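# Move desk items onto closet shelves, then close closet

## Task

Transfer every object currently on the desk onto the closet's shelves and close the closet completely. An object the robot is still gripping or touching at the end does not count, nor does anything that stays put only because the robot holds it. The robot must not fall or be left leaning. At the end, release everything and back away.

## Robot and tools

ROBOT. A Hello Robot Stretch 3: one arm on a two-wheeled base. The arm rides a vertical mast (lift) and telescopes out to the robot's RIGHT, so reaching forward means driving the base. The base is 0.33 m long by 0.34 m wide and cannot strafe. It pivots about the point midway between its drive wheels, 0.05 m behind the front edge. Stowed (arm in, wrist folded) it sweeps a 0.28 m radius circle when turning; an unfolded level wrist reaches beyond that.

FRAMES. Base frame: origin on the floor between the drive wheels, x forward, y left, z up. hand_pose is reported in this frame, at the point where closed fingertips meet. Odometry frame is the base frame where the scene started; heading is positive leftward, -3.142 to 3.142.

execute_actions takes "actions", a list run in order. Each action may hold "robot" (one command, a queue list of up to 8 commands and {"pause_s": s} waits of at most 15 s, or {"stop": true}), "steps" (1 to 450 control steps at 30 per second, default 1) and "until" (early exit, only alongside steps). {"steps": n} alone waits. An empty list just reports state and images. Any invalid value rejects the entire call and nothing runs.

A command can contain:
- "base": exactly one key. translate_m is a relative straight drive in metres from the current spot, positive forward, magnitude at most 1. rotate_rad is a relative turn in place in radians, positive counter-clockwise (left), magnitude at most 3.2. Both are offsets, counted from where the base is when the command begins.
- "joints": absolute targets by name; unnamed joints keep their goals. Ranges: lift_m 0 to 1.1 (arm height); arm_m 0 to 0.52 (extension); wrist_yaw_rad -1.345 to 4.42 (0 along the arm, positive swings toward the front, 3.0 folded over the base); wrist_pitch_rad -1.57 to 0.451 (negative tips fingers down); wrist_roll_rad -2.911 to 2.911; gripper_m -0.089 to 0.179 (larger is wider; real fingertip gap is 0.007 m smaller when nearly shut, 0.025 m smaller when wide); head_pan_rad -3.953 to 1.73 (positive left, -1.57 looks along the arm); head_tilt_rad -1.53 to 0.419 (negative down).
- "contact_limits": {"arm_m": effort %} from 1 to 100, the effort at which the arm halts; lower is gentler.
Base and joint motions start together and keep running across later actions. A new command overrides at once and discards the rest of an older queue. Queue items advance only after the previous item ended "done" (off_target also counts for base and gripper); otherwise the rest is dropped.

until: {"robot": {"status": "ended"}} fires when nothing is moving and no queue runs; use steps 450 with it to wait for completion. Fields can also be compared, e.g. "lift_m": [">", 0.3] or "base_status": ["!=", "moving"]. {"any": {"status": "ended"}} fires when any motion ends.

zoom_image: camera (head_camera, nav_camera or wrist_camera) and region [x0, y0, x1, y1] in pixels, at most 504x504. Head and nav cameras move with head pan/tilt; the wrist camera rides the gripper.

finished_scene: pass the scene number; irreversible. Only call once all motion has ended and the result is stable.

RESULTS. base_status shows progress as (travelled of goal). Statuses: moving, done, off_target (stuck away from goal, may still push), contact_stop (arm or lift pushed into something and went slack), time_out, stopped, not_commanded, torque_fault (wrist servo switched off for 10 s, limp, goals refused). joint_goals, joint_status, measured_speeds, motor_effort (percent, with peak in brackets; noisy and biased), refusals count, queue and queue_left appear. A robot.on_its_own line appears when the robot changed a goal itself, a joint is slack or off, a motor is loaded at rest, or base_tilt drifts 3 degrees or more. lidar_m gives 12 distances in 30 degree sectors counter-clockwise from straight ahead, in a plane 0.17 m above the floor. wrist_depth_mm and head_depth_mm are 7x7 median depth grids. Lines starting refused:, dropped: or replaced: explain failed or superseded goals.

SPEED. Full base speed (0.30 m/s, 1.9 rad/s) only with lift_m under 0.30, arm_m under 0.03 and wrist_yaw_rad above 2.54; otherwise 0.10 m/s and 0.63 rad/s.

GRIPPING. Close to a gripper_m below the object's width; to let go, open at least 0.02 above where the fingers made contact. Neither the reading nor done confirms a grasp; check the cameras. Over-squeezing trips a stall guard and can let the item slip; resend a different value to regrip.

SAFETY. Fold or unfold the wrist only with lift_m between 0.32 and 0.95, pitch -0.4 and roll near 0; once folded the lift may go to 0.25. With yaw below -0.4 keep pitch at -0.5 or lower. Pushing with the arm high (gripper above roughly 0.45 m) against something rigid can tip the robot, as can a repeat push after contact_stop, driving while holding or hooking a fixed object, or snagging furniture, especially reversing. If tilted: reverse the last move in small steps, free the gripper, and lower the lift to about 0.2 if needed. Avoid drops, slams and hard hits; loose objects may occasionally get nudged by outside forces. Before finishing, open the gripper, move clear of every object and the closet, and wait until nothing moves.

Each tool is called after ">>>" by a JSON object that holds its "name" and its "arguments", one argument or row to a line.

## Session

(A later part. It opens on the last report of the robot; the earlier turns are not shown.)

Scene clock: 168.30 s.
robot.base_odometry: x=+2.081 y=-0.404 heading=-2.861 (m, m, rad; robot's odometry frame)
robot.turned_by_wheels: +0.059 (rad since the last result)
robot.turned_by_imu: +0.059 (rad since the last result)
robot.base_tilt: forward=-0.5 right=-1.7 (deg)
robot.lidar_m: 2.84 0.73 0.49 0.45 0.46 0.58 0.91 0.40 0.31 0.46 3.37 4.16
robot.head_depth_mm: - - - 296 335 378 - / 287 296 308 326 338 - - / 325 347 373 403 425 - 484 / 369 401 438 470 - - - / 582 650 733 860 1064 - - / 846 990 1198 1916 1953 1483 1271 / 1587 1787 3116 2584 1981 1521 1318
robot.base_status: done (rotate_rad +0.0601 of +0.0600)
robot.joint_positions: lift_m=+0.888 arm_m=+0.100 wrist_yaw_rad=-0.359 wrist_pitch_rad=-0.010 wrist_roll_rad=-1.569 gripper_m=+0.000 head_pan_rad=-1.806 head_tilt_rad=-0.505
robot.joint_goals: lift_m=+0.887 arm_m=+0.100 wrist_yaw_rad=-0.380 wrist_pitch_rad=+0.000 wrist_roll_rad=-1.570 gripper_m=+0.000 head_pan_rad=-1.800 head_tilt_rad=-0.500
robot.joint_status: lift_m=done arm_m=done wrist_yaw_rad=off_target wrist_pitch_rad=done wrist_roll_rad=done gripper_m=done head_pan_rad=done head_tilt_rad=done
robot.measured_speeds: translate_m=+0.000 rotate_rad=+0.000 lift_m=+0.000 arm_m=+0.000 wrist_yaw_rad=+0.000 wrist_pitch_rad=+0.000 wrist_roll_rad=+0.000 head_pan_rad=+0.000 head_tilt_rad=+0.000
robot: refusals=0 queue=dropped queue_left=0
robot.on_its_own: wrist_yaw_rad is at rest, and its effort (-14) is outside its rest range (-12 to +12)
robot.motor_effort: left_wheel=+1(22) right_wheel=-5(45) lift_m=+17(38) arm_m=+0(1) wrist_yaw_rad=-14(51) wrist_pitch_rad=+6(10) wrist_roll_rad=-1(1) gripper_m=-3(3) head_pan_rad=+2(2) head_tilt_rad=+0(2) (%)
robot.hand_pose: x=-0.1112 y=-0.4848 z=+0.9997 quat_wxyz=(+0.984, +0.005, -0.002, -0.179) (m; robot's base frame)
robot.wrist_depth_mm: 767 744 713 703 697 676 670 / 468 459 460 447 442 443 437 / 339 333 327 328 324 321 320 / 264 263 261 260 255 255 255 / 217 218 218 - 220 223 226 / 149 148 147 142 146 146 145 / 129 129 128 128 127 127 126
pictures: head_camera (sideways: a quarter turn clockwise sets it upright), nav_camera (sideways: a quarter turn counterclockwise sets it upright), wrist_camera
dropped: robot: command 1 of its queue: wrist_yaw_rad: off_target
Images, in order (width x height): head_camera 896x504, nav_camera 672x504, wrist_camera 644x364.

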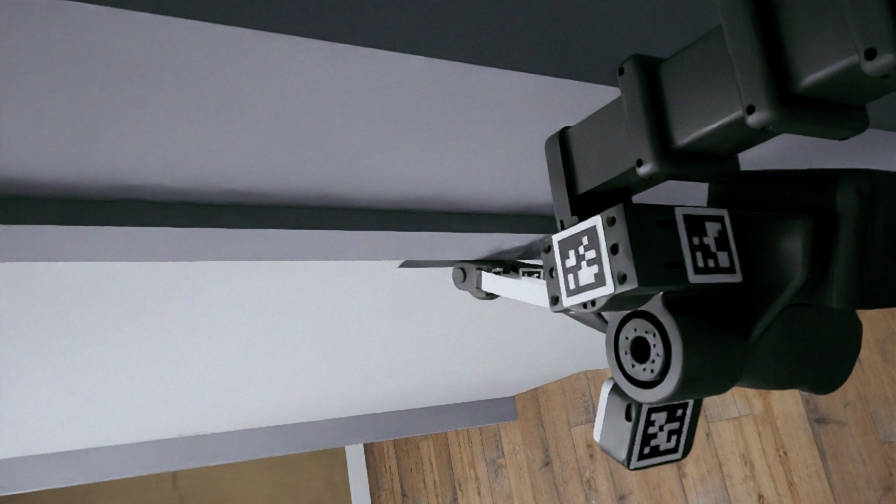

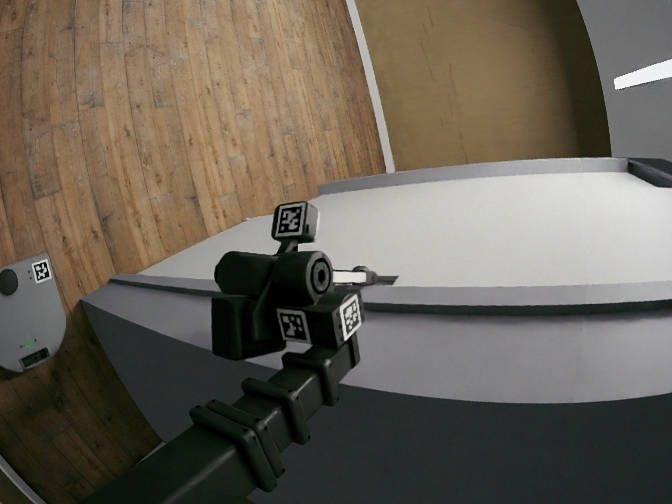

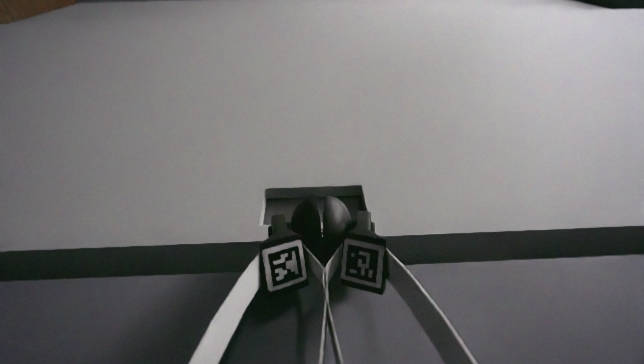

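>>> {"name": "execute_actions", "arguments": {
  "actions": [
    {"robot":{"joints":{"arm_m":0.13},"contact_limits":{"arm_m":20}},"steps":100,"until":{"robot":{"status":"ended"}}}
  ]
}}

>>> {"name": "execute_actions", "arguments": {
  "actions": [
    {"robot":{"joints":{"arm_m":0.17},"contact_limits":{"arm_m":30}},"steps":100,"until":{"robot":{"status":"ended"}}}
  ]
}}

Scene clock: 172.17 s.
robot.base_odometry: x=+2.081 y=-0.404 heading=-2.861 (m, m, rad; robot's odometry frame)
robot.turned_by_wheels: +0.000 (rad since the last result)
robot.turned_by_imu: +0.000 (rad since the last result)
robot.base_tilt: forward=-0.6 right=-1.7 (deg)
robot.lidar_m: 2.84 0.73 0.49 0.45 0.46 0.58 0.92 0.40 0.31 0.46 3.36 4.15
robot.head_depth_mm: - - - 296 336 374 - / 288 296 307 326 338 - - / 324 347 373 403 - 481 521 / 368 401 438 470 - - 744 / 579 647 732 859 - - 1244 / 836 991 1201 1883 2031 1568 1308 / 1587 1795 3091 2602 2026 1563 1314
robot.base_status: done (rotate_rad +0.0599 of +0.0600)
robot.joint_positions: lift_m=+0.888 arm_m=+0.130 wrist_yaw_rad=-0.377 wrist_pitch_rad=-0.015 wrist_roll_rad=-1.569 gripper_m=+0.000 head_pan_rad=-1.806 head_tilt_rad=-0.505
robot.joint_goals: lift_m=+0.887 arm_m=+0.130 wrist_yaw_rad=-0.380 wrist_pitch_rad=+0.000 wrist_roll_rad=-1.570 gripper_m=+0.000 head_pan_rad=-1.800 head_tilt_rad=-0.500
robot.joint_status: lift_m=done arm_m=done wrist_yaw_rad=off_target wrist_pitch_rad=done wrist_roll_rad=done gripper_m=done head_pan_rad=done head_tilt_rad=done
robot.measured_speeds: translate_m=+0.000 rotate_rad=+0.000 lift_m=+0.000 arm_m=+0.000 wrist_yaw_rad=+0.000 wrist_pitch_rad=+0.000 wrist_roll_rad=+0.000 head_pan_rad=+0.000 head_tilt_rad=+0.000
robot: refusals=0 queue=done queue_left=0
robot.motor_effort: left_wheel=-3(3) right_wheel=+1(5) lift_m=+17(17) arm_m=+3(2) wrist_yaw_rad=-2(14) wrist_pitch_rad=+9(9) wrist_roll_rad=-1(1) gripper_m=-3(3) head_pan_rad=+2(2) head_tilt_rad=+2(2) (%)
robot.contact_limits: arm_m 20 (drawing in: default 15, maximum 25; extending or still: default 22, maximum 35)
robot.hand_pose: x=-0.1155 y=-0.5126 z=+0.9985 quat_wxyz=(+0.982, +0.007, -0.002, -0.188) (m; robot's base frame)
robot.wrist_depth_mm: 655 641 633 619 619 605 594 / 426 416 409 404 408 397 394 / 316 309 309 306 302 301 297 / 247 248 247 242 239 239 237 / 205 205 204 - 201 200 198 / 191 193 196 920 203 199 205 / 124 122 121 121 120 120 119
pictures: head_camera (sideways: a quarter turn clockwise sets it upright), nav_camera (sideways: a quarter turn counterclockwise sets it upright), wrist_camera
Images, in order (width x height): head_camera 896x504, nav_camera 672x504, wrist_camera 644x364.

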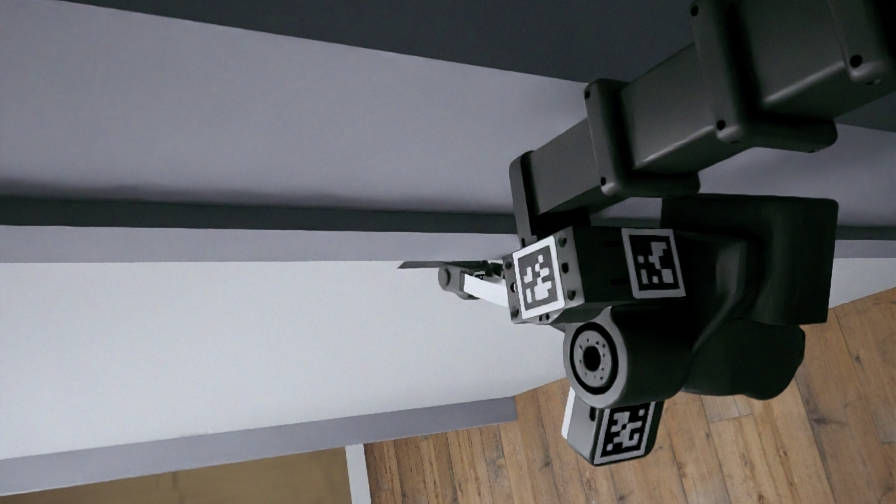

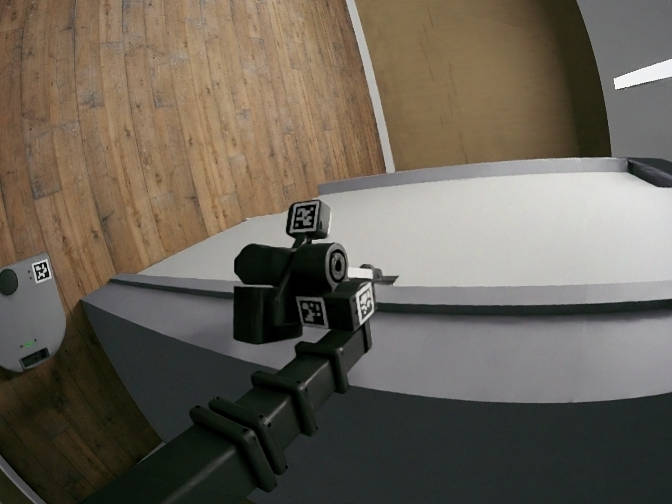

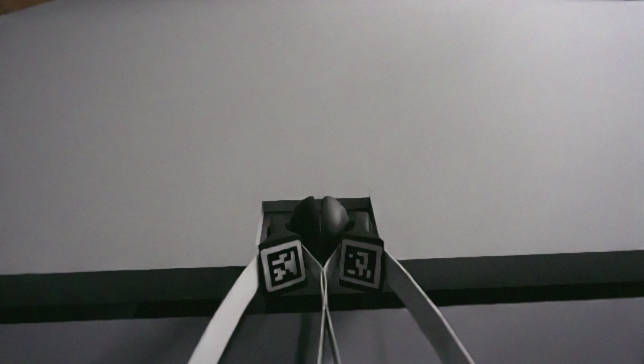

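Scene clock: 173.37 s.
robot.base_odometry: x=+2.081 y=-0.404 heading=-2.861 (m, m, rad; robot's odometry frame)
robot.turned_by_wheels: +0.000 (rad since the last result)
robot.turned_by_imu: +0.000 (rad since the last result)
robot.base_tilt: forward=-0.5 right=-1.7 (deg)
robot.lidar_m: 2.84 0.73 0.49 0.45 0.46 0.58 0.92 0.40 0.31 0.46 3.37 4.19
robot.head_depth_mm: - - - 296 336 376 - / 289 296 307 325 337 - 449 / 325 347 372 393 - 508 538 / 368 398 437 462 - - 706 / 578 643 728 884 - - 1269 / 837 985 1197 1909 - 1533 1310 / 1586 1810 3070 2550 1950 1570 1312
robot.base_status: done (rotate_rad +0.0599 of +0.0600)
robot.joint_positions: lift_m=+0.888 arm_m=+0.170 wrist_yaw_rad=-0.378 wrist_pitch_rad=-0.015 wrist_roll_rad=-1.569 gripper_m=+0.000 head_pan_rad=-1.806 head_tilt_rad=-0.505
robot.joint_goals: lift_m=+0.887 arm_m=+0.170 wrist_yaw_rad=-0.380 wrist_pitch_rad=+0.000 wrist_roll_rad=-1.570 gripper_m=+0.000 head_pan_rad=-1.800 head_tilt_rad=-0.500
robot.joint_status: lift_m=done arm_m=done wrist_yaw_rad=off_target wrist_pitch_rad=done wrist_roll_rad=done gripper_m=done head_pan_rad=done head_tilt_rad=done
robot.measured_speeds: translate_m=+0.000 rotate_rad=+0.000 lift_m=+0.000 arm_m=+0.000 wrist_yaw_rad=+0.000 wrist_pitch_rad=+0.000 wrist_roll_rad=+0.000 head_pan_rad=+0.000 head_tilt_rad=+0.000
robot: refusals=0 queue=done queue_left=0
robot.motor_effort: left_wheel=-2(3) right_wheel=+1(1) lift_m=+17(17) arm_m=+3(3) wrist_yaw_rad=-3(2) wrist_pitch_rad=+9(9) wrist_roll_rad=-1(1) gripper_m=-3(3) head_pan_rad=+3(3) head_tilt_rad=+2(2) (%)
robot.contact_limits: arm_m 30 (drawing in: default 15, maximum 25; extending or still: default 22, maximum 35)
robot.hand_pose: x=-0.1155 y=-0.5525 z=+0.9984 quat_wxyz=(+0.982, +0.008, -0.002, -0.188) (m; robot's base frame)
robot.wrist_depth_mm: 643 616 615 596 592 568 580 / 412 397 402 399 391 388 384 / 302 304 297 294 290 289 288 / 241 238 237 237 234 231 231 / 199 197 196 - 196 193 192 / 169 168 168 163 165 166 163 / 155 155 158 159 163 168 174
pictures: head_camera (sideways: a quarter turn clockwise sets it upright), nav_camera (sideways: a quarter turn counterclockwise sets it upright), wrist_camera
Images, in order (width x height): head_camera 896x504, nav_camera 672x504, wrist_camera 644x364.

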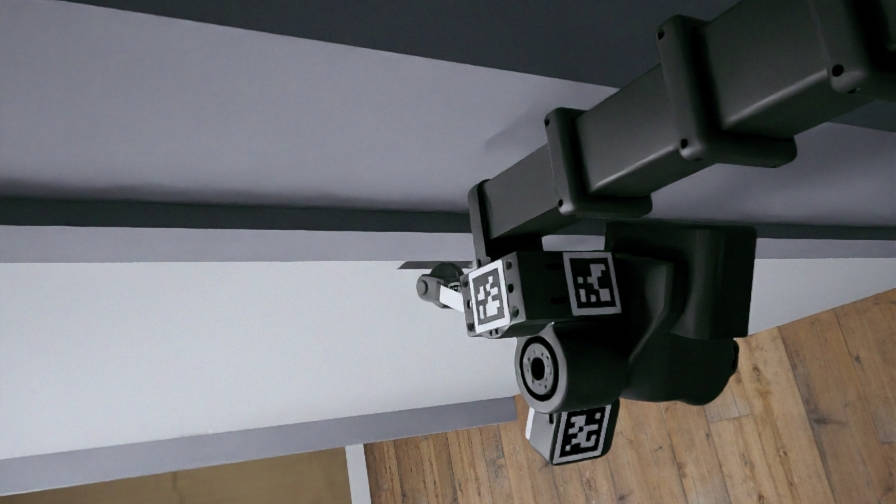

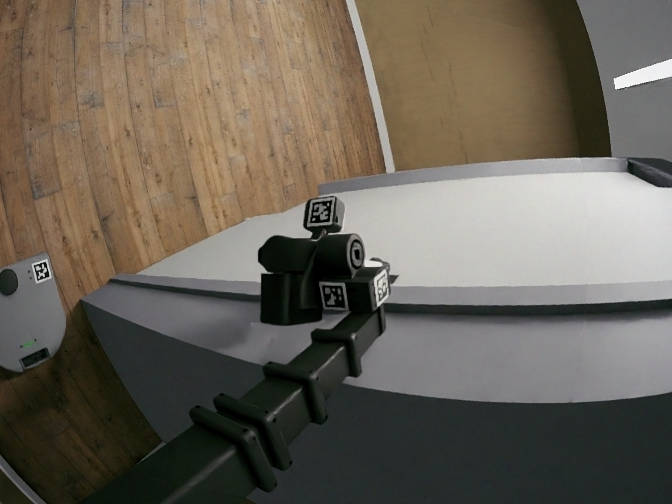

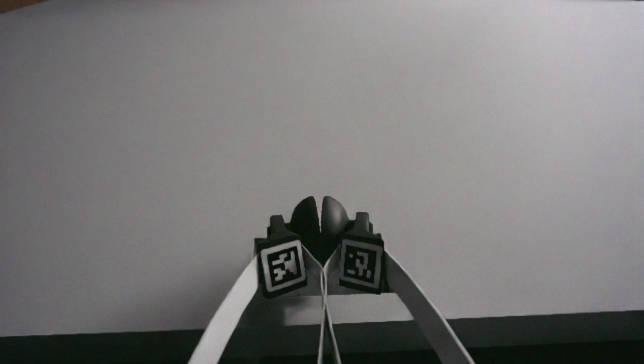

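>>> {"name": "execute_actions", "arguments": {
  "actions": [
    {"robot":[{"joints":{"arm_m":0.135}},{"base":{"translate_m":-0.03}}],"steps":100,"until":{"robot":{"status":"ended"}}}
  ]
}}

>>> {"name": "execute_actions", "arguments": {
  "actions": [
    {"robot":{"joints":{"arm_m":0.19},"contact_limits":{"arm_m":30}},"steps":100,"until":{"robot":{"status":"ended"}}}
  ]
}}

Scene clock: 179.90 s.
robot.base_odometry: x=+2.109 y=-0.395 heading=-2.860 (m, m, rad; robot's odometry frame)
robot.turned_by_wheels: +0.001 (rad since the last result)
robot.turned_by_imu: +0.002 (rad since the last result)
robot.base_tilt: forward=-0.2 right=-1.7 (deg)
robot.lidar_m: 2.82 0.72 0.48 0.45 0.46 0.58 0.89 0.41 0.30 0.41 3.38 4.22
robot.head_depth_mm: - - - 300 340 379 - / - - - 294 316 - - / 296 304 321 346 - 418 447 / 335 363 396 434 - - 654 / 513 572 645 776 - - 1238 / 748 874 1057 1330 2020 1570 1312 / 1561 1764 3115 2467 2004 1570 1301
robot.base_status: done (translate_m -0.0299 of -0.0300)
robot.joint_positions: lift_m=+0.887 arm_m=+0.135 wrist_yaw_rad=-0.326 wrist_pitch_rad=-0.017 wrist_roll_rad=-1.569 gripper_m=+0.000 head_pan_rad=-1.806 head_tilt_rad=-0.505
robot.joint_goals: lift_m=+0.887 arm_m=+0.135 wrist_yaw_rad=-0.380 wrist_pitch_rad=+0.000 wrist_roll_rad=-1.570 gripper_m=+0.000 head_pan_rad=-1.800 head_tilt_rad=-0.500
robot.joint_status: lift_m=done arm_m=done wrist_yaw_rad=off_target wrist_pitch_rad=done wrist_roll_rad=done gripper_m=done head_pan_rad=done head_tilt_rad=done
robot.measured_speeds: translate_m=+0.000 rotate_rad=+0.000 lift_m=+0.000 arm_m=+0.000 wrist_yaw_rad=+0.000 wrist_pitch_rad=+0.000 wrist_roll_rad=+0.000 head_pan_rad=+0.000 head_tilt_rad=+0.000
robot: refusals=0 queue=done queue_left=0
robot.on_its_own: right_wheel is at rest, and its effort (-36) is outside its rest range (-18 to +18); wrist_yaw_rad is at rest, and its effort (-34) is outside its rest range (-12 to +12)
robot.motor_effort: left_wheel=+13(23) right_wheel=-36(42) lift_m=+18(18) arm_m=+2(2) wrist_yaw_rad=-34(36) wrist_pitch_rad=+10(10) wrist_roll_rad=-1(1) gripper_m=-2(2) head_pan_rad=+3(3) head_tilt_rad=+1(2) (%)
robot.hand_pose: x=-0.1031 y=-0.5222 z=+0.9979 quat_wxyz=(+0.987, +0.009, -0.002, -0.162) (m; robot's base frame)
robot.wrist_depth_mm: - - - 765 730 738 732 / 456 451 441 429 433 428 419 / 312 316 307 306 303 304 299 / 242 242 239 238 233 234 232 / 196 194 193 - 191 188 188 / 181 184 185 195 194 188 192 / 110 108 108 107 107 106 106
pictures: head_camera (sideways: a quarter turn clockwise sets it upright), nav_camera (sideways: a quarter turn counterclockwise sets it upright), wrist_camera
Images, in order (width x height): head_camera 896x504, nav_camera 672x504, wrist_camera 644x364.

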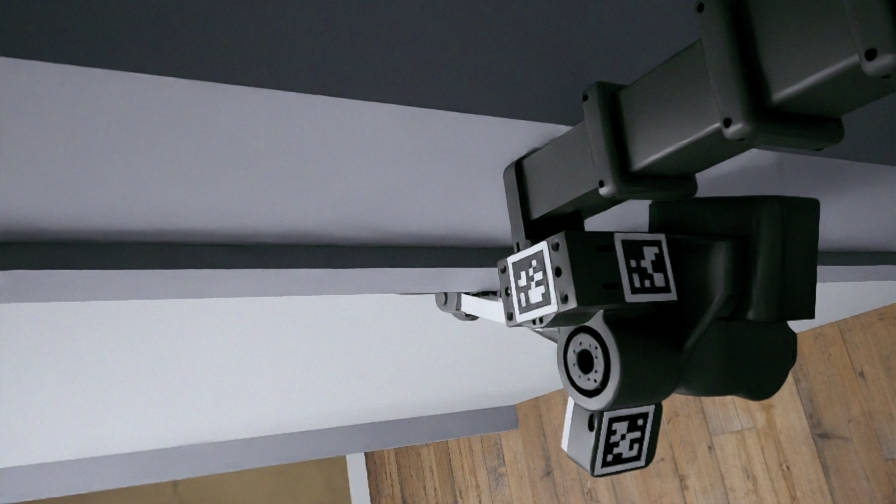

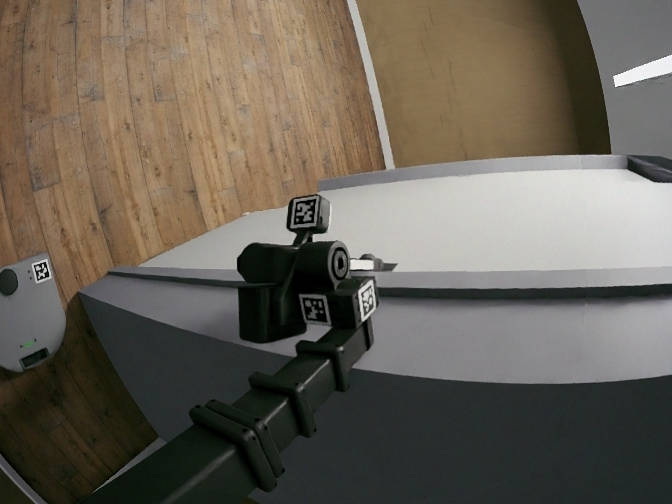

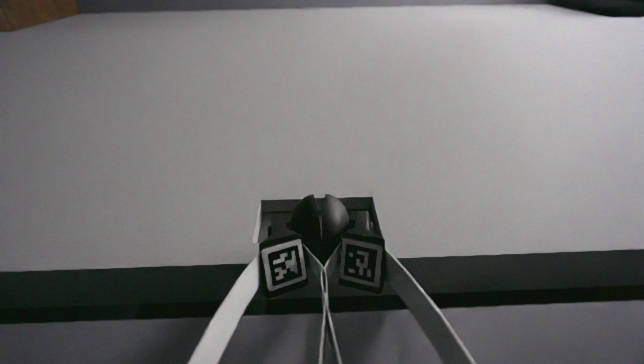

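Scene clock: 181.30 s.
robot.base_odometry: x=+2.109 y=-0.395 heading=-2.860 (m, m, rad; robot's odometry frame)
robot.turned_by_wheels: +0.000 (rad since the last result)
robot.turned_by_imu: +0.000 (rad since the last result)
robot.base_tilt: forward=+0.1 right=-1.8 (deg)
robot.lidar_m: 2.83 0.72 0.48 0.45 0.45 0.58 0.89 0.41 0.30 0.42 3.37 4.18
robot.head_depth_mm: - - - 299 340 379 - / - - 291 300 320 - 444 / 302 316 337 354 - 451 472 / 343 371 407 438 - 573 636 / 531 589 657 804 - 1116 1223 / 765 899 1074 1365 - 1532 1295 / 1539 1756 3122 2499 1877 1552 1319
robot.base_status: done (translate_m -0.0299 of -0.0300)
robot.joint_positions: lift_m=+0.887 arm_m=+0.189 wrist_yaw_rad=-0.312 wrist_pitch_rad=-0.019 wrist_roll_rad=-1.569 gripper_m=+0.000 head_pan_rad=-1.806 head_tilt_rad=-0.505
robot.joint_goals: lift_m=+0.887 arm_m=+0.190 wrist_yaw_rad=-0.309 wrist_pitch_rad=+0.000 wrist_roll_rad=-1.570 gripper_m=+0.000 head_pan_rad=-1.800 head_tilt_rad=-0.500
robot.joint_status: lift_m=done arm_m=done wrist_yaw_rad=off_target wrist_pitch_rad=done wrist_roll_rad=done gripper_m=done head_pan_rad=done head_tilt_rad=done
robot.measured_speeds: translate_m=+0.000 rotate_rad=+0.000 lift_m=+0.000 arm_m=+0.000 wrist_yaw_rad=+0.000 wrist_pitch_rad=+0.000 wrist_roll_rad=+0.000 head_pan_rad=+0.000 head_tilt_rad=+0.000
robot: refusals=0 queue=done queue_left=0
robot.on_its_own: wrist_yaw_rad is held at -0.309, not at your -0.380, by its stall guard, which is not easing now; right_wheel is at rest, and its effort (-26) is outside its rest range (-18 to +18)
robot.motor_effort: left_wheel=+5(13) right_wheel=-26(37) lift_m=+18(18) arm_m=+5(9) wrist_yaw_rad=+1(35) wrist_pitch_rad=+11(12) wrist_roll_rad=-1(1) gripper_m=-3(3) head_pan_rad=+3(1) head_tilt_rad=+1(1) (%)
robot.contact_limits: arm_m 30 (drawing in: default 15, maximum 25; extending or still: default 22, maximum 35)
robot.hand_pose: x=-0.0996 y=-0.5777 z=+0.9973 quat_wxyz=(+0.988, +0.010, -0.002, -0.155) (m; robot's base frame)
robot.wrist_depth_mm: - - - - - - - / 450 448 441 442 442 437 432 / 317 311 310 307 306 305 304 / 239 238 237 236 234 234 233 / 193 192 191 - 190 189 189 / 162 160 160 155 160 160 159 / 153 154 158 159 161 164 167
pictures: head_camera (sideways: a quarter turn clockwise sets it upright), nav_camera (sideways: a quarter turn counterclockwise sets it upright), wrist_camera
Images, in order (width x height): head_camera 896x504, nav_camera 672x504, wrist_camera 644x364.

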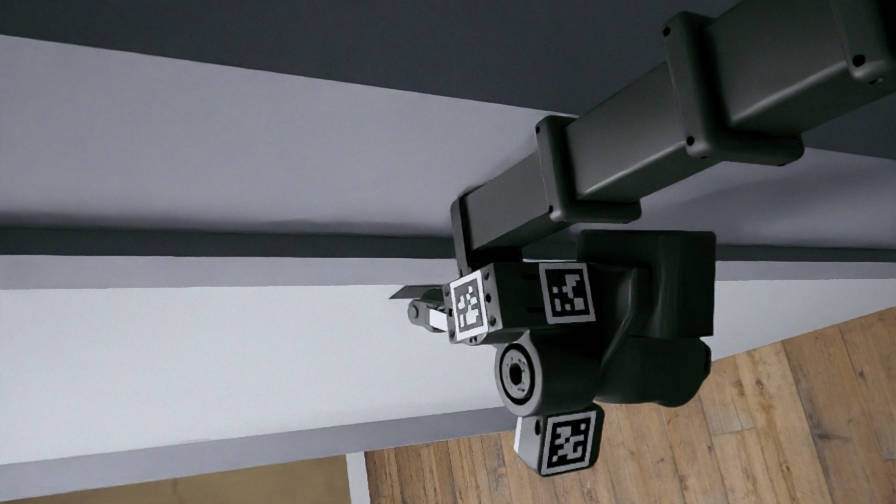

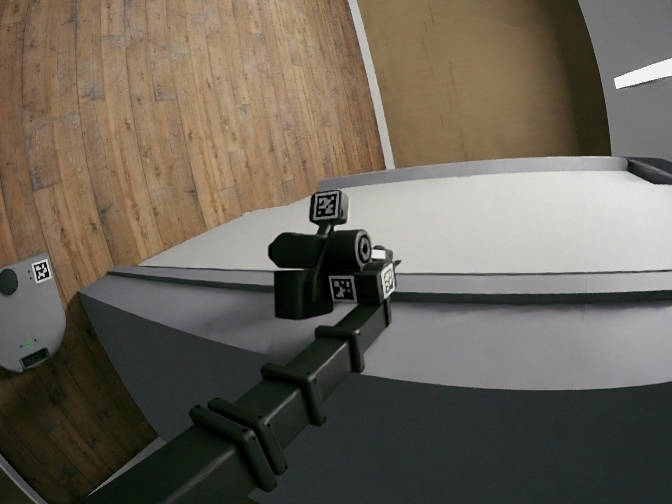

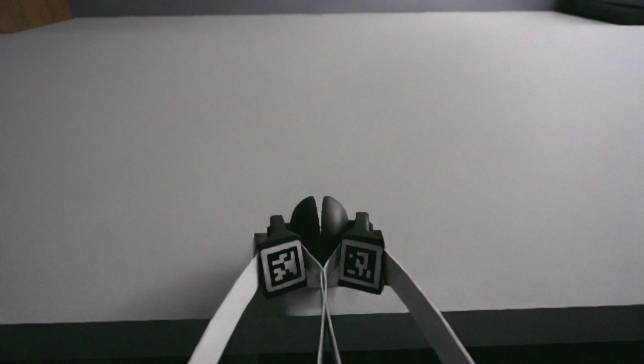

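>>> {"name": "execute_actions", "arguments": {
  "actions": [
    {"robot":[{"base":{"translate_m":0.20}},{"joints":{"arm_m":0.05,"wrist_yaw_rad":-0.37}},{"base":{"rotate_rad":-0.3}}],"steps":300,"until":{"robot":{"status":"ended"}}}
  ]
}}

Scene clock: 197.57 s.
robot.base_odometry: x=+1.917 y=-0.451 heading=+3.122 (m, m, rad; robot's odometry frame)
robot.turned_by_wheels: -0.301 (rad since the last result)
robot.turned_by_imu: -0.299 (rad since the last result)
robot.base_tilt: forward=-0.5 right=-1.7 (deg)
robot.lidar_m: 3.44 1.30 0.60 0.48 0.47 0.51 0.76 0.64 0.42 0.54 3.30 3.57
robot.head_depth_mm: 337 358 383 416 466 531 - / 368 394 423 457 491 - - / 402 433 469 517 571 - - / 439 478 523 571 617 - - / 540 591 659 736 841 970 - / 620 692 781 894 1059 - 1273 / 730 830 965 1147 1413 1577 1306
robot.base_status: done (rotate_rad -0.2998 of -0.3000)
robot.joint_positions: lift_m=+0.887 arm_m=+0.050 wrist_yaw_rad=-0.369 wrist_pitch_rad=-0.019 wrist_roll_rad=-1.569 gripper_m=+0.000 head_pan_rad=-1.806 head_tilt_rad=-0.505
robot.joint_goals: lift_m=+0.887 arm_m=+0.050 wrist_yaw_rad=-0.370 wrist_pitch_rad=+0.000 wrist_roll_rad=-1.570 gripper_m=+0.000 head_pan_rad=-1.800 head_tilt_rad=-0.500
robot.joint_status: lift_m=done arm_m=done wrist_yaw_rad=done wrist_pitch_rad=done wrist_roll_rad=done gripper_m=done head_pan_rad=done head_tilt_rad=done
robot.measured_speeds: translate_m=+0.000 rotate_rad=+0.000 lift_m=+0.000 arm_m=+0.000 wrist_yaw_rad=+0.000 wrist_pitch_rad=+0.000 wrist_roll_rad=+0.000 head_pan_rad=+0.000 head_tilt_rad=+0.000
robot: refusals=0 queue=done queue_left=0
robot.motor_effort: left_wheel=+4(13) right_wheel=-6(25) lift_m=+18(18) arm_m=-2(10) wrist_yaw_rad=-2(3) wrist_pitch_rad=+11(11) wrist_roll_rad=-1(1) gripper_m=-3(3) head_pan_rad=+2(2) head_tilt_rad=+2(2) (%)
robot.hand_pose: x=-0.1134 y=-0.4339 z=+0.9973 quat_wxyz=(+0.983, +0.010, -0.002, -0.183) (m; robot's base frame)
robot.wrist_depth_mm: 442 441 437 439 437 437 436 / 380 378 381 376 374 369 374 / 333 335 342 348 338 338 342 / 340 342 256 256 252 253 256 / 234 235 235 - 236 240 238 / 224 224 223 219 220 221 222 / 204 203 203 204 204 203 204
pictures: head_camera (sideways: a quarter turn clockwise sets it upright), nav_camera (sideways: a quarter turn counterclockwise sets it upright), wrist_camera
Images, in order (width x height): head_camera 896x504, nav_camera 672x504, wrist_camera 644x364.

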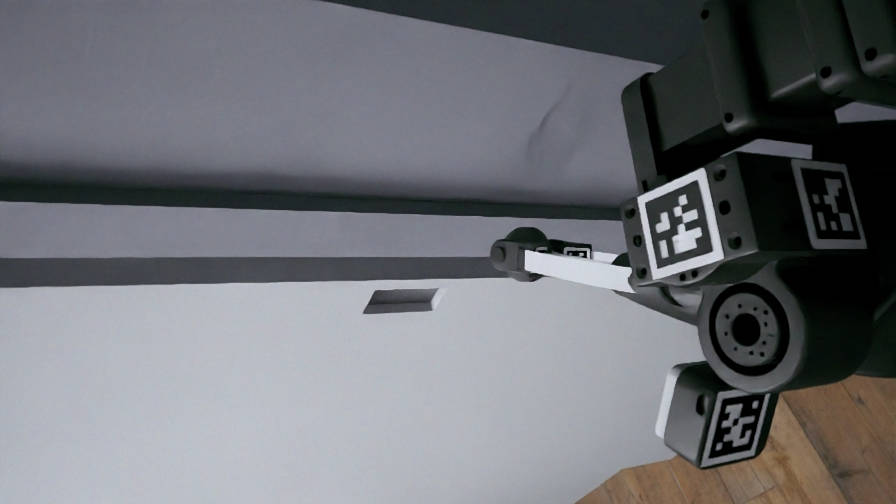

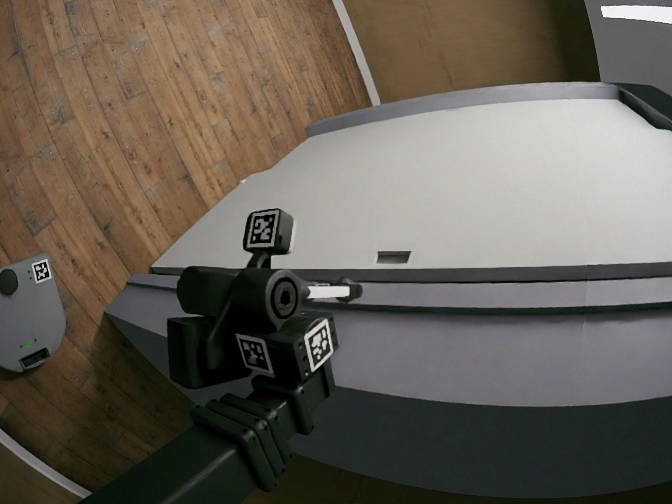

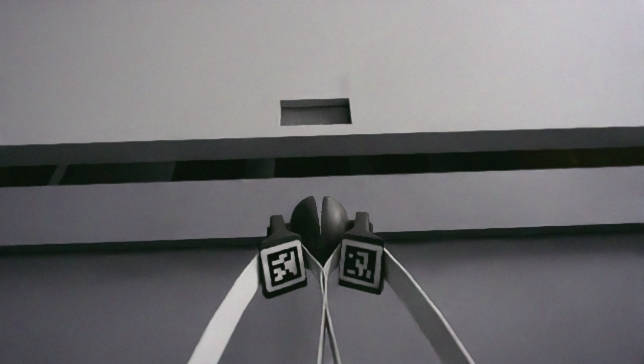

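>>> {"name": "execute_actions", "arguments": {
  "actions": [
    {"robot":[{"base":{"translate_m":0.11}},{"joints":{"arm_m":0.13},"contact_limits":{"arm_m":12}}],"steps":300,"until":{"robot":{"status":"ended"}}}
  ]
}}

Scene clock: 205.50 s.
robot.base_odometry: x=+1.807 y=-0.449 heading=+3.122 (m, m, rad; robot's odometry frame)
robot.turned_by_wheels: +0.000 (rad since the last result)
robot.turned_by_imu: +0.002 (rad since the last result)
robot.base_tilt: forward=-0.6 right=-1.7 (deg)
robot.lidar_m: 3.34 1.42 0.66 0.52 0.52 0.56 0.83 0.52 0.49 0.75 3.26 3.50
robot.head_depth_mm: 434 465 497 537 580 603 - / 527 509 544 586 625 - - / 555 599 655 724 - 915 974 / 620 674 735 800 - - 1213 / 698 771 852 965 - - 1277 / 806 900 1018 1171 1310 1568 1313 / 949 1077 1351 1649 1896 1562 1312
robot.base_status: done (translate_m +0.1100 of +0.1100)
robot.joint_positions: lift_m=+0.887 arm_m=+0.130 wrist_yaw_rad=-0.369 wrist_pitch_rad=-0.019 wrist_roll_rad=-1.569 gripper_m=+0.000 head_pan_rad=-1.806 head_tilt_rad=-0.505
robot.joint_goals: lift_m=+0.887 arm_m=+0.130 wrist_yaw_rad=-0.370 wrist_pitch_rad=+0.000 wrist_roll_rad=-1.570 gripper_m=+0.000 head_pan_rad=-1.800 head_tilt_rad=-0.500
robot.joint_status: lift_m=done arm_m=done wrist_yaw_rad=done wrist_pitch_rad=done wrist_roll_rad=done gripper_m=done head_pan_rad=done head_tilt_rad=done
robot.measured_speeds: translate_m=+0.000 rotate_rad=+0.000 lift_m=+0.000 arm_m=+0.000 wrist_yaw_rad=+0.000 wrist_pitch_rad=+0.000 wrist_roll_rad=+0.000 head_pan_rad=+0.000 head_tilt_rad=+0.000
robot: refusals=0 queue=done queue_left=0
robot.motor_effort: left_wheel=+3(9) right_wheel=-6(7) lift_m=+18(18) arm_m=+4(3) wrist_yaw_rad=-2(2) wrist_pitch_rad=+11(11) wrist_roll_rad=-1(1) gripper_m=-2(2) head_pan_rad=+3(3) head_tilt_rad=+1(1) (%)
robot.contact_limits: arm_m 12 (drawing in: default 15, maximum 25; extending or still: default 22, maximum 35)
robot.hand_pose: x=-0.1134 y=-0.5133 z=+0.9973 quat_wxyz=(+0.983, +0.010, -0.002, -0.183) (m; robot's base frame)
robot.wrist_depth_mm: 577 571 564 567 568 561 563 / 485 481 484 485 492 470 475 / 431 423 424 428 425 424 420 / 378 373 380 373 373 371 371 / 339 340 338 - 338 337 333 / 337 743 838 947 988 675 964 / 598 808 623 932 265 254 253
pictures: head_camera (sideways: a quarter turn clockwise sets it upright), nav_camera (sideways: a quarter turn counterclockwise sets it upright), wrist_camera
Images, in order (width x height): head_camera 896x504, nav_camera 672x504, wrist_camera 644x364.

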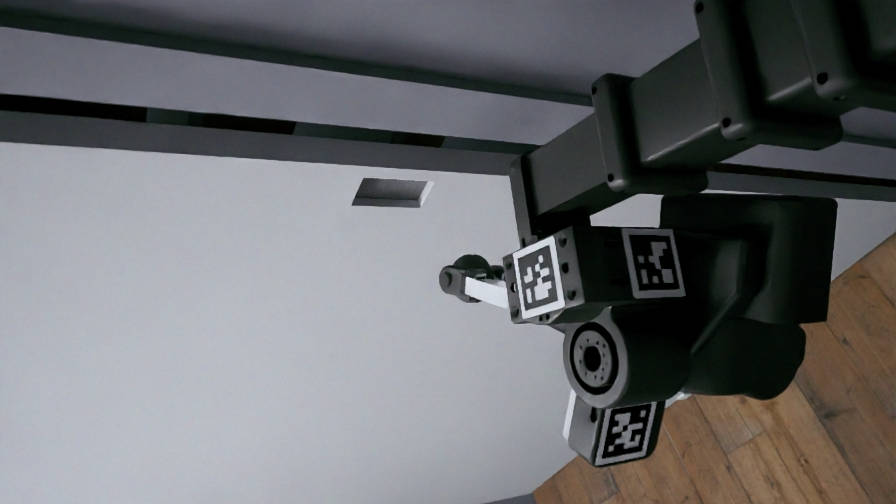

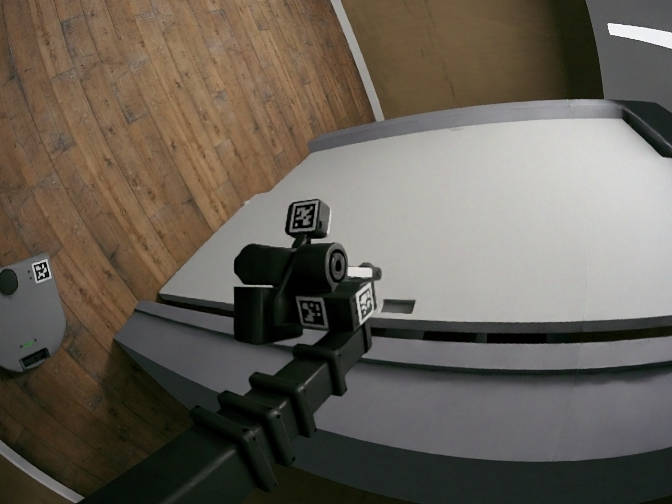

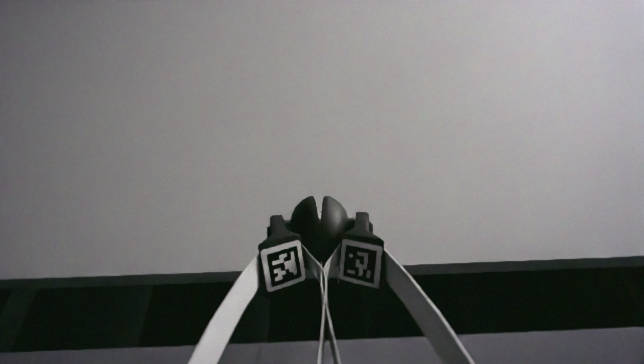

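>>> {"name": "execute_actions", "arguments": {
  "actions": [
    {"robot":[{"base":{"translate_m":-0.06}},{"joints":{"arm_m":0.17},"contact_limits":{"arm_m":12}}],"steps":300,"until":{"robot":{"status":"ended"}}}
  ]
}}

Scene clock: 210.97 s.
robot.base_odometry: x=+1.867 y=-0.450 heading=+3.122 (m, m, rad; robot's odometry frame)
robot.turned_by_wheels: +0.000 (rad since the last result)
robot.turned_by_imu: +0.000 (rad since the last result)
robot.base_tilt: forward=-0.6 right=-1.7 (deg)
robot.lidar_m: 3.38 1.35 0.63 0.50 0.49 0.53 0.79 0.58 0.45 0.66 3.28 3.54
robot.head_depth_mm: 384 409 436 468 505 527 - / 416 445 482 523 554 - 732 / 452 487 527 568 - 725 805 / 541 588 643 701 - - 1051 / 613 673 744 845 - - 1251 / 705 784 888 1019 - 1486 1309 / 829 942 1096 1303 1828 1570 1307
robot.base_status: done (translate_m -0.0600 of -0.0600)
robot.joint_positions: lift_m=+0.887 arm_m=+0.170 wrist_yaw_rad=-0.369 wrist_pitch_rad=-0.019 wrist_roll_rad=-1.569 gripper_m=+0.000 head_pan_rad=-1.806 head_tilt_rad=-0.505
robot.joint_goals: lift_m=+0.887 arm_m=+0.170 wrist_yaw_rad=-0.370 wrist_pitch_rad=+0.000 wrist_roll_rad=-1.570 gripper_m=+0.000 head_pan_rad=-1.800 head_tilt_rad=-0.500
robot.joint_status: lift_m=done arm_m=done wrist_yaw_rad=done wrist_pitch_rad=done wrist_roll_rad=done gripper_m=done head_pan_rad=done head_tilt_rad=done
robot.measured_speeds: translate_m=+0.000 rotate_rad=+0.000 lift_m=+0.000 arm_m=+0.000 wrist_yaw_rad=+0.000 wrist_pitch_rad=+0.000 wrist_roll_rad=+0.000 head_pan_rad=+0.000 head_tilt_rad=+0.000
robot: refusals=0 queue=done queue_left=0
robot.motor_effort: left_wheel=+4(5) right_wheel=-5(10) lift_m=+18(18) arm_m=+3(0) wrist_yaw_rad=-1(2) wrist_pitch_rad=+11(11) wrist_roll_rad=-1(1) gripper_m=-3(3) head_pan_rad=+2(3) head_tilt_rad=+1(2) (%)
robot.contact_limits: arm_m 12 (drawing in: default 15, maximum 25; extending or still: default 22, maximum 35)
robot.hand_pose: x=-0.1134 y=-0.5533 z=+0.9973 quat_wxyz=(+0.983, +0.010, -0.002, -0.183) (m; robot's base frame)
robot.wrist_depth_mm: 439 442 437 430 430 438 438 / 370 380 375 379 373 372 374 / 329 327 328 326 323 326 324 / 292 289 292 290 286 291 288 / 262 262 259 - 264 265 262 / 585 849 911 906 953 718 882 / 598 875 748 880 505 605 200
pictures: head_camera (sideways: a quarter turn clockwise sets it upright), nav_camera (sideways: a quarter turn counterclockwise sets it upright), wrist_camera
Images, in order (width x height): head_camera 896x504, nav_camera 672x504, wrist_camera 644x364.

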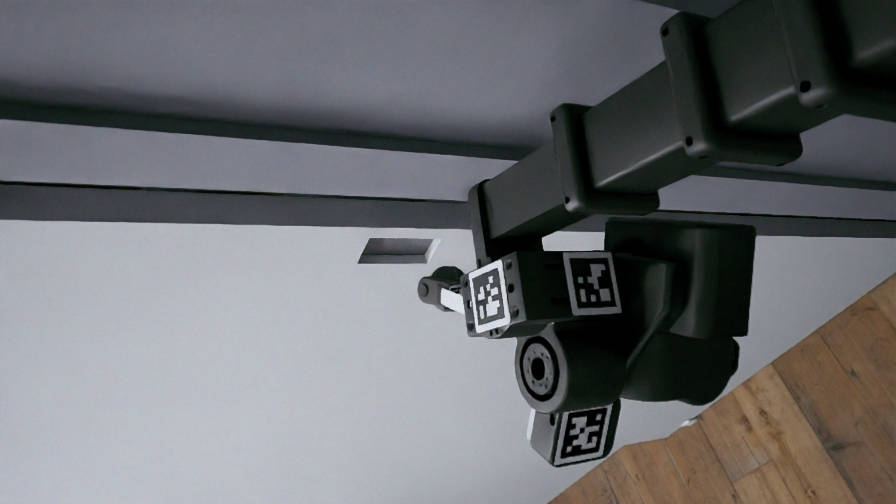

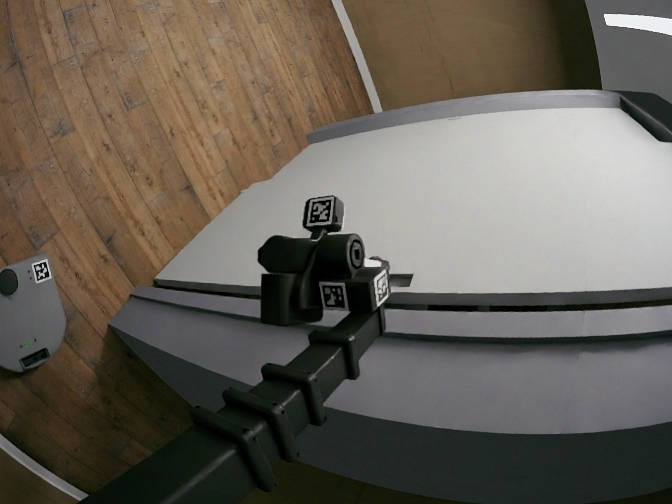

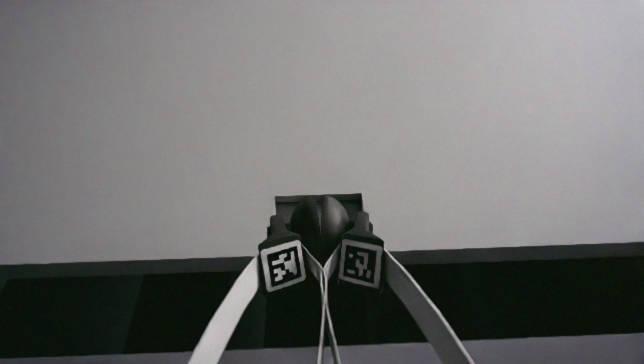

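>>> {"name": "execute_actions", "arguments": {
  "actions": [
    {"robot":[{"base":{"translate_m":-0.035}},{"joints":{"arm_m":0.27},"contact_limits":{"arm_m":12}}],"steps":300,"until":{"robot":{"status":"ended"}}}
  ]
}}

Scene clock: 216.67 s.
robot.base_odometry: x=+1.902 y=-0.450 heading=+3.123 (m, m, rad; robot's odometry frame)
robot.turned_by_wheels: +0.000 (rad since the last result)
robot.turned_by_imu: +0.001 (rad since the last result)
robot.base_tilt: forward=-0.6 right=-1.7 (deg)
robot.lidar_m: 3.43 1.31 0.61 0.48 0.48 0.52 0.77 0.62 0.43 0.64 3.29 3.54
robot.head_depth_mm: 351 373 399 428 472 535 - / 384 411 441 475 506 - - / 412 448 486 526 - 683 744 / 517 563 610 687 764 842 963 / 562 621 687 - 933 1028 1216 / 650 724 821 930 1209 1353 1313 / 767 869 1010 1236 1635 1561 1298
robot.base_status: done (translate_m -0.0350 of -0.0350)
robot.joint_positions: lift_m=+0.887 arm_m=+0.270 wrist_yaw_rad=-0.367 wrist_pitch_rad=-0.019 wrist_roll_rad=-1.569 gripper_m=+0.000 head_pan_rad=-1.806 head_tilt_rad=-0.505
robot.joint_goals: lift_m=+0.887 arm_m=+0.270 wrist_yaw_rad=-0.370 wrist_pitch_rad=+0.000 wrist_roll_rad=-1.570 gripper_m=+0.000 head_pan_rad=-1.800 head_tilt_rad=-0.500
robot.joint_status: lift_m=done arm_m=done wrist_yaw_rad=done wrist_pitch_rad=done wrist_roll_rad=done gripper_m=done head_pan_rad=done head_tilt_rad=done
robot.measured_speeds: translate_m=+0.000 rotate_rad=+0.000 lift_m=+0.000 arm_m=+0.000 wrist_yaw_rad=+0.000 wrist_pitch_rad=+0.000 wrist_roll_rad=+0.000 head_pan_rad=+0.000 head_tilt_rad=+0.000
robot: refusals=0 queue=done queue_left=0
robot.motor_effort: left_wheel=+5(8) right_wheel=-9(11) lift_m=+18(18) arm_m=+3(7) wrist_yaw_rad=-3(3) wrist_pitch_rad=+11(12) wrist_roll_rad=-1(1) gripper_m=-2(3) head_pan_rad=+1(3) head_tilt_rad=+2(1) (%)
robot.contact_limits: arm_m 12 (drawing in: default 15, maximum 25; extending or still: default 22, maximum 35)
robot.hand_pose: x=-0.1129 y=-0.6534 z=+0.9972 quat_wxyz=(+0.983, +0.010, -0.002, -0.182) (m; robot's base frame)
robot.wrist_depth_mm: 319 315 319 317 314 309 307 / 271 271 270 267 265 265 263 / 235 233 233 232 232 229 231 / 209 209 209 206 207 205 206 / 188 187 187 - 185 183 183 / 169 170 172 175 170 167 167 / 158 158 160 160 160 172 423
pictures: head_camera (sideways: a quarter turn clockwise sets it upright), nav_camera (sideways: a quarter turn counterclockwise sets it upright), wrist_camera
Images, in order (width x height): head_camera 896x504, nav_camera 672x504, wrist_camera 644x364.

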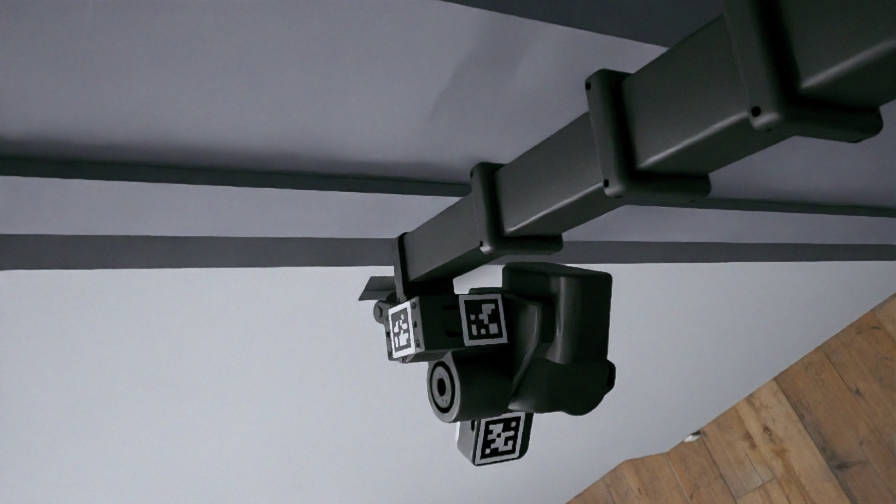

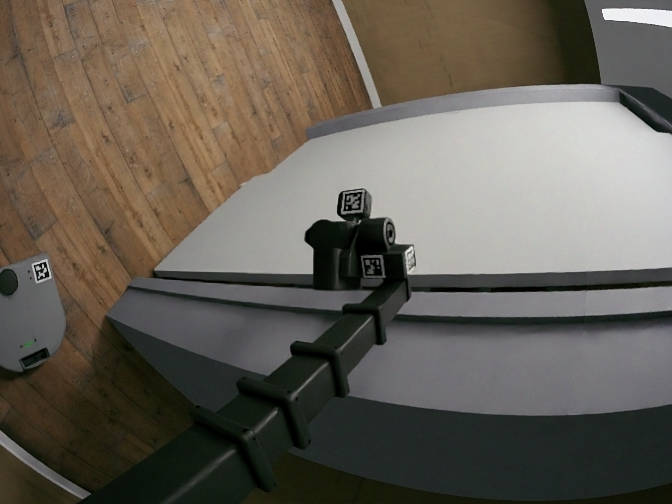

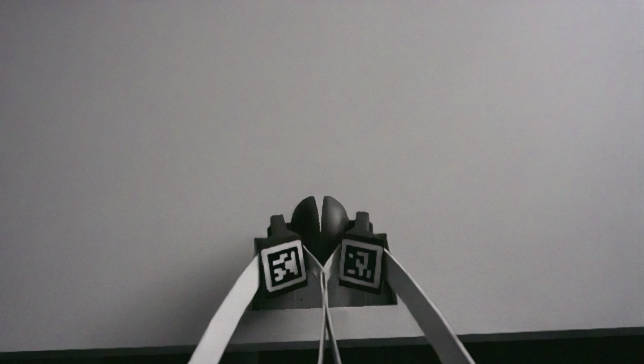

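>>> {"name": "execute_actions", "arguments": {
  "actions": [
    {"robot":[{"joints":{"arm_m":0.17}},{"base":{"translate_m":-0.10}},{"joints":{"arm_m":0.22},"contact_limits":{"arm_m":12}}],"steps":300,"until":{"robot":{"status":"ended"}}}
  ]
}}

Scene clock: 224.83 s.
robot.base_odometry: x=+2.002 y=-0.452 heading=+3.124 (m, m, rad; robot's odometry frame)
robot.turned_by_wheels: +0.001 (rad since the last result)
robot.turned_by_imu: +0.013 (rad since the last result)
robot.base_tilt: forward=-0.5 right=-1.7 (deg)
robot.lidar_m: 3.52 1.17 0.56 0.44 0.44 0.47 0.72 0.70 0.38 0.45 1.99 3.60
robot.head_depth_mm: 314 350 394 451 530 646 - / 295 320 355 399 458 - 636 / 317 342 370 398 - 513 584 / 355 386 422 459 - 588 678 / 392 425 472 496 - 710 948 / 509 565 626 709 - 1067 1248 / 588 669 776 930 1254 1457 1307
robot.base_status: done (translate_m -0.0999 of -0.1000)
robot.joint_positions: lift_m=+0.887 arm_m=+0.220 wrist_yaw_rad=-0.208 wrist_pitch_rad=-0.022 wrist_roll_rad=-1.576 gripper_m=+0.000 head_pan_rad=-1.806 head_tilt_rad=-0.504
robot.joint_goals: lift_m=+0.887 arm_m=+0.220 wrist_yaw_rad=-0.267 wrist_pitch_rad=+0.000 wrist_roll_rad=-1.570 gripper_m=+0.000 head_pan_rad=-1.800 head_tilt_rad=-0.500
robot.joint_status: lift_m=done arm_m=done wrist_yaw_rad=done wrist_pitch_rad=done wrist_roll_rad=done gripper_m=done head_pan_rad=done head_tilt_rad=done
robot.measured_speeds: translate_m=+0.000 rotate_rad=+0.000 lift_m=+0.000 arm_m=+0.000 wrist_yaw_rad=+0.000 wrist_pitch_rad=+0.000 wrist_roll_rad=+0.000 head_pan_rad=+0.000 head_tilt_rad=+0.000
robot: refusals=0 queue=done queue_left=0
robot.on_its_own: wrist_yaw_rad is held at -0.267, not at your -0.370, by its stall guard, which is still easing
robot.motor_effort: left_wheel=+20(49) right_wheel=-44(69) lift_m=+18(19) arm_m=+3(14) wrist_yaw_rad=-38(72) wrist_pitch_rad=+13(17) wrist_roll_rad=+2(2) gripper_m=-3(4) head_pan_rad=+4(3) head_tilt_rad=+1(1) (%)
robot.contact_limits: arm_m 12 (drawing in: default 15, maximum 25; extending or still: default 22, maximum 35)
robot.hand_pose: x=-0.0741 y=-0.6149 z=+0.9965 quat_wxyz=(+0.995, +0.012, +0.002, -0.104) (m; robot's base frame)
robot.wrist_depth_mm: 350 345 342 343 339 338 334 / 262 263 261 260 257 260 254 / 212 210 211 218 209 206 206 / 180 182 181 181 182 183 185 / 586 803 547 - 975 656 932 / 610 833 587 868 886 722 509 / 610 816 622 778 544 685 454
pictures: head_camera (sideways: a quarter turn clockwise sets it upright), nav_camera (sideways: a quarter turn counterclockwise sets it upright), wrist_camera
Images, in order (width x height): head_camera 896x504, nav_camera 672x504, wrist_camera 644x364.

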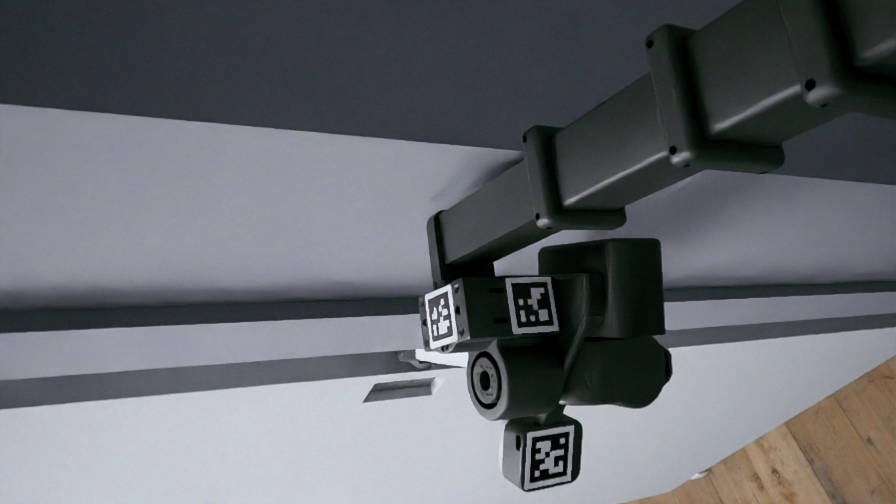

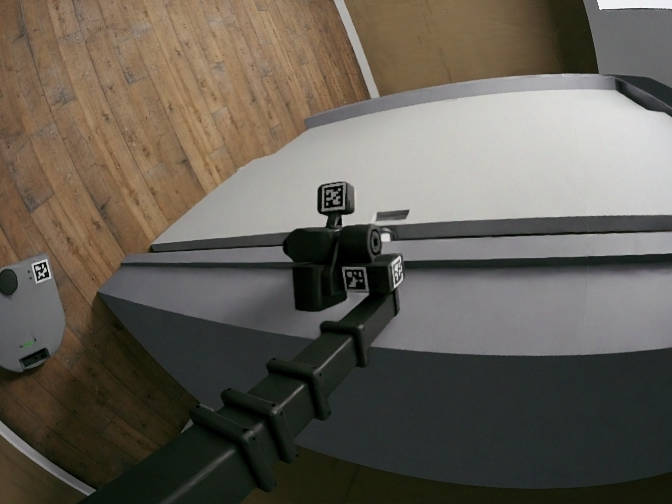

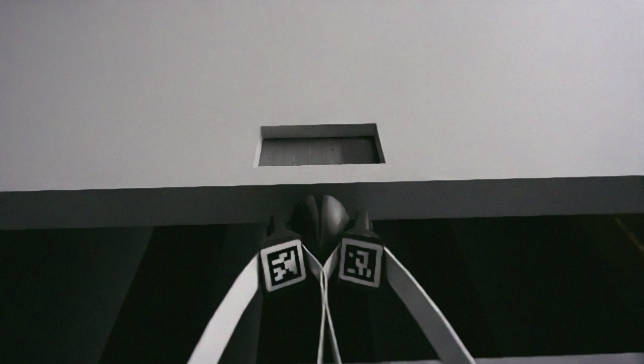

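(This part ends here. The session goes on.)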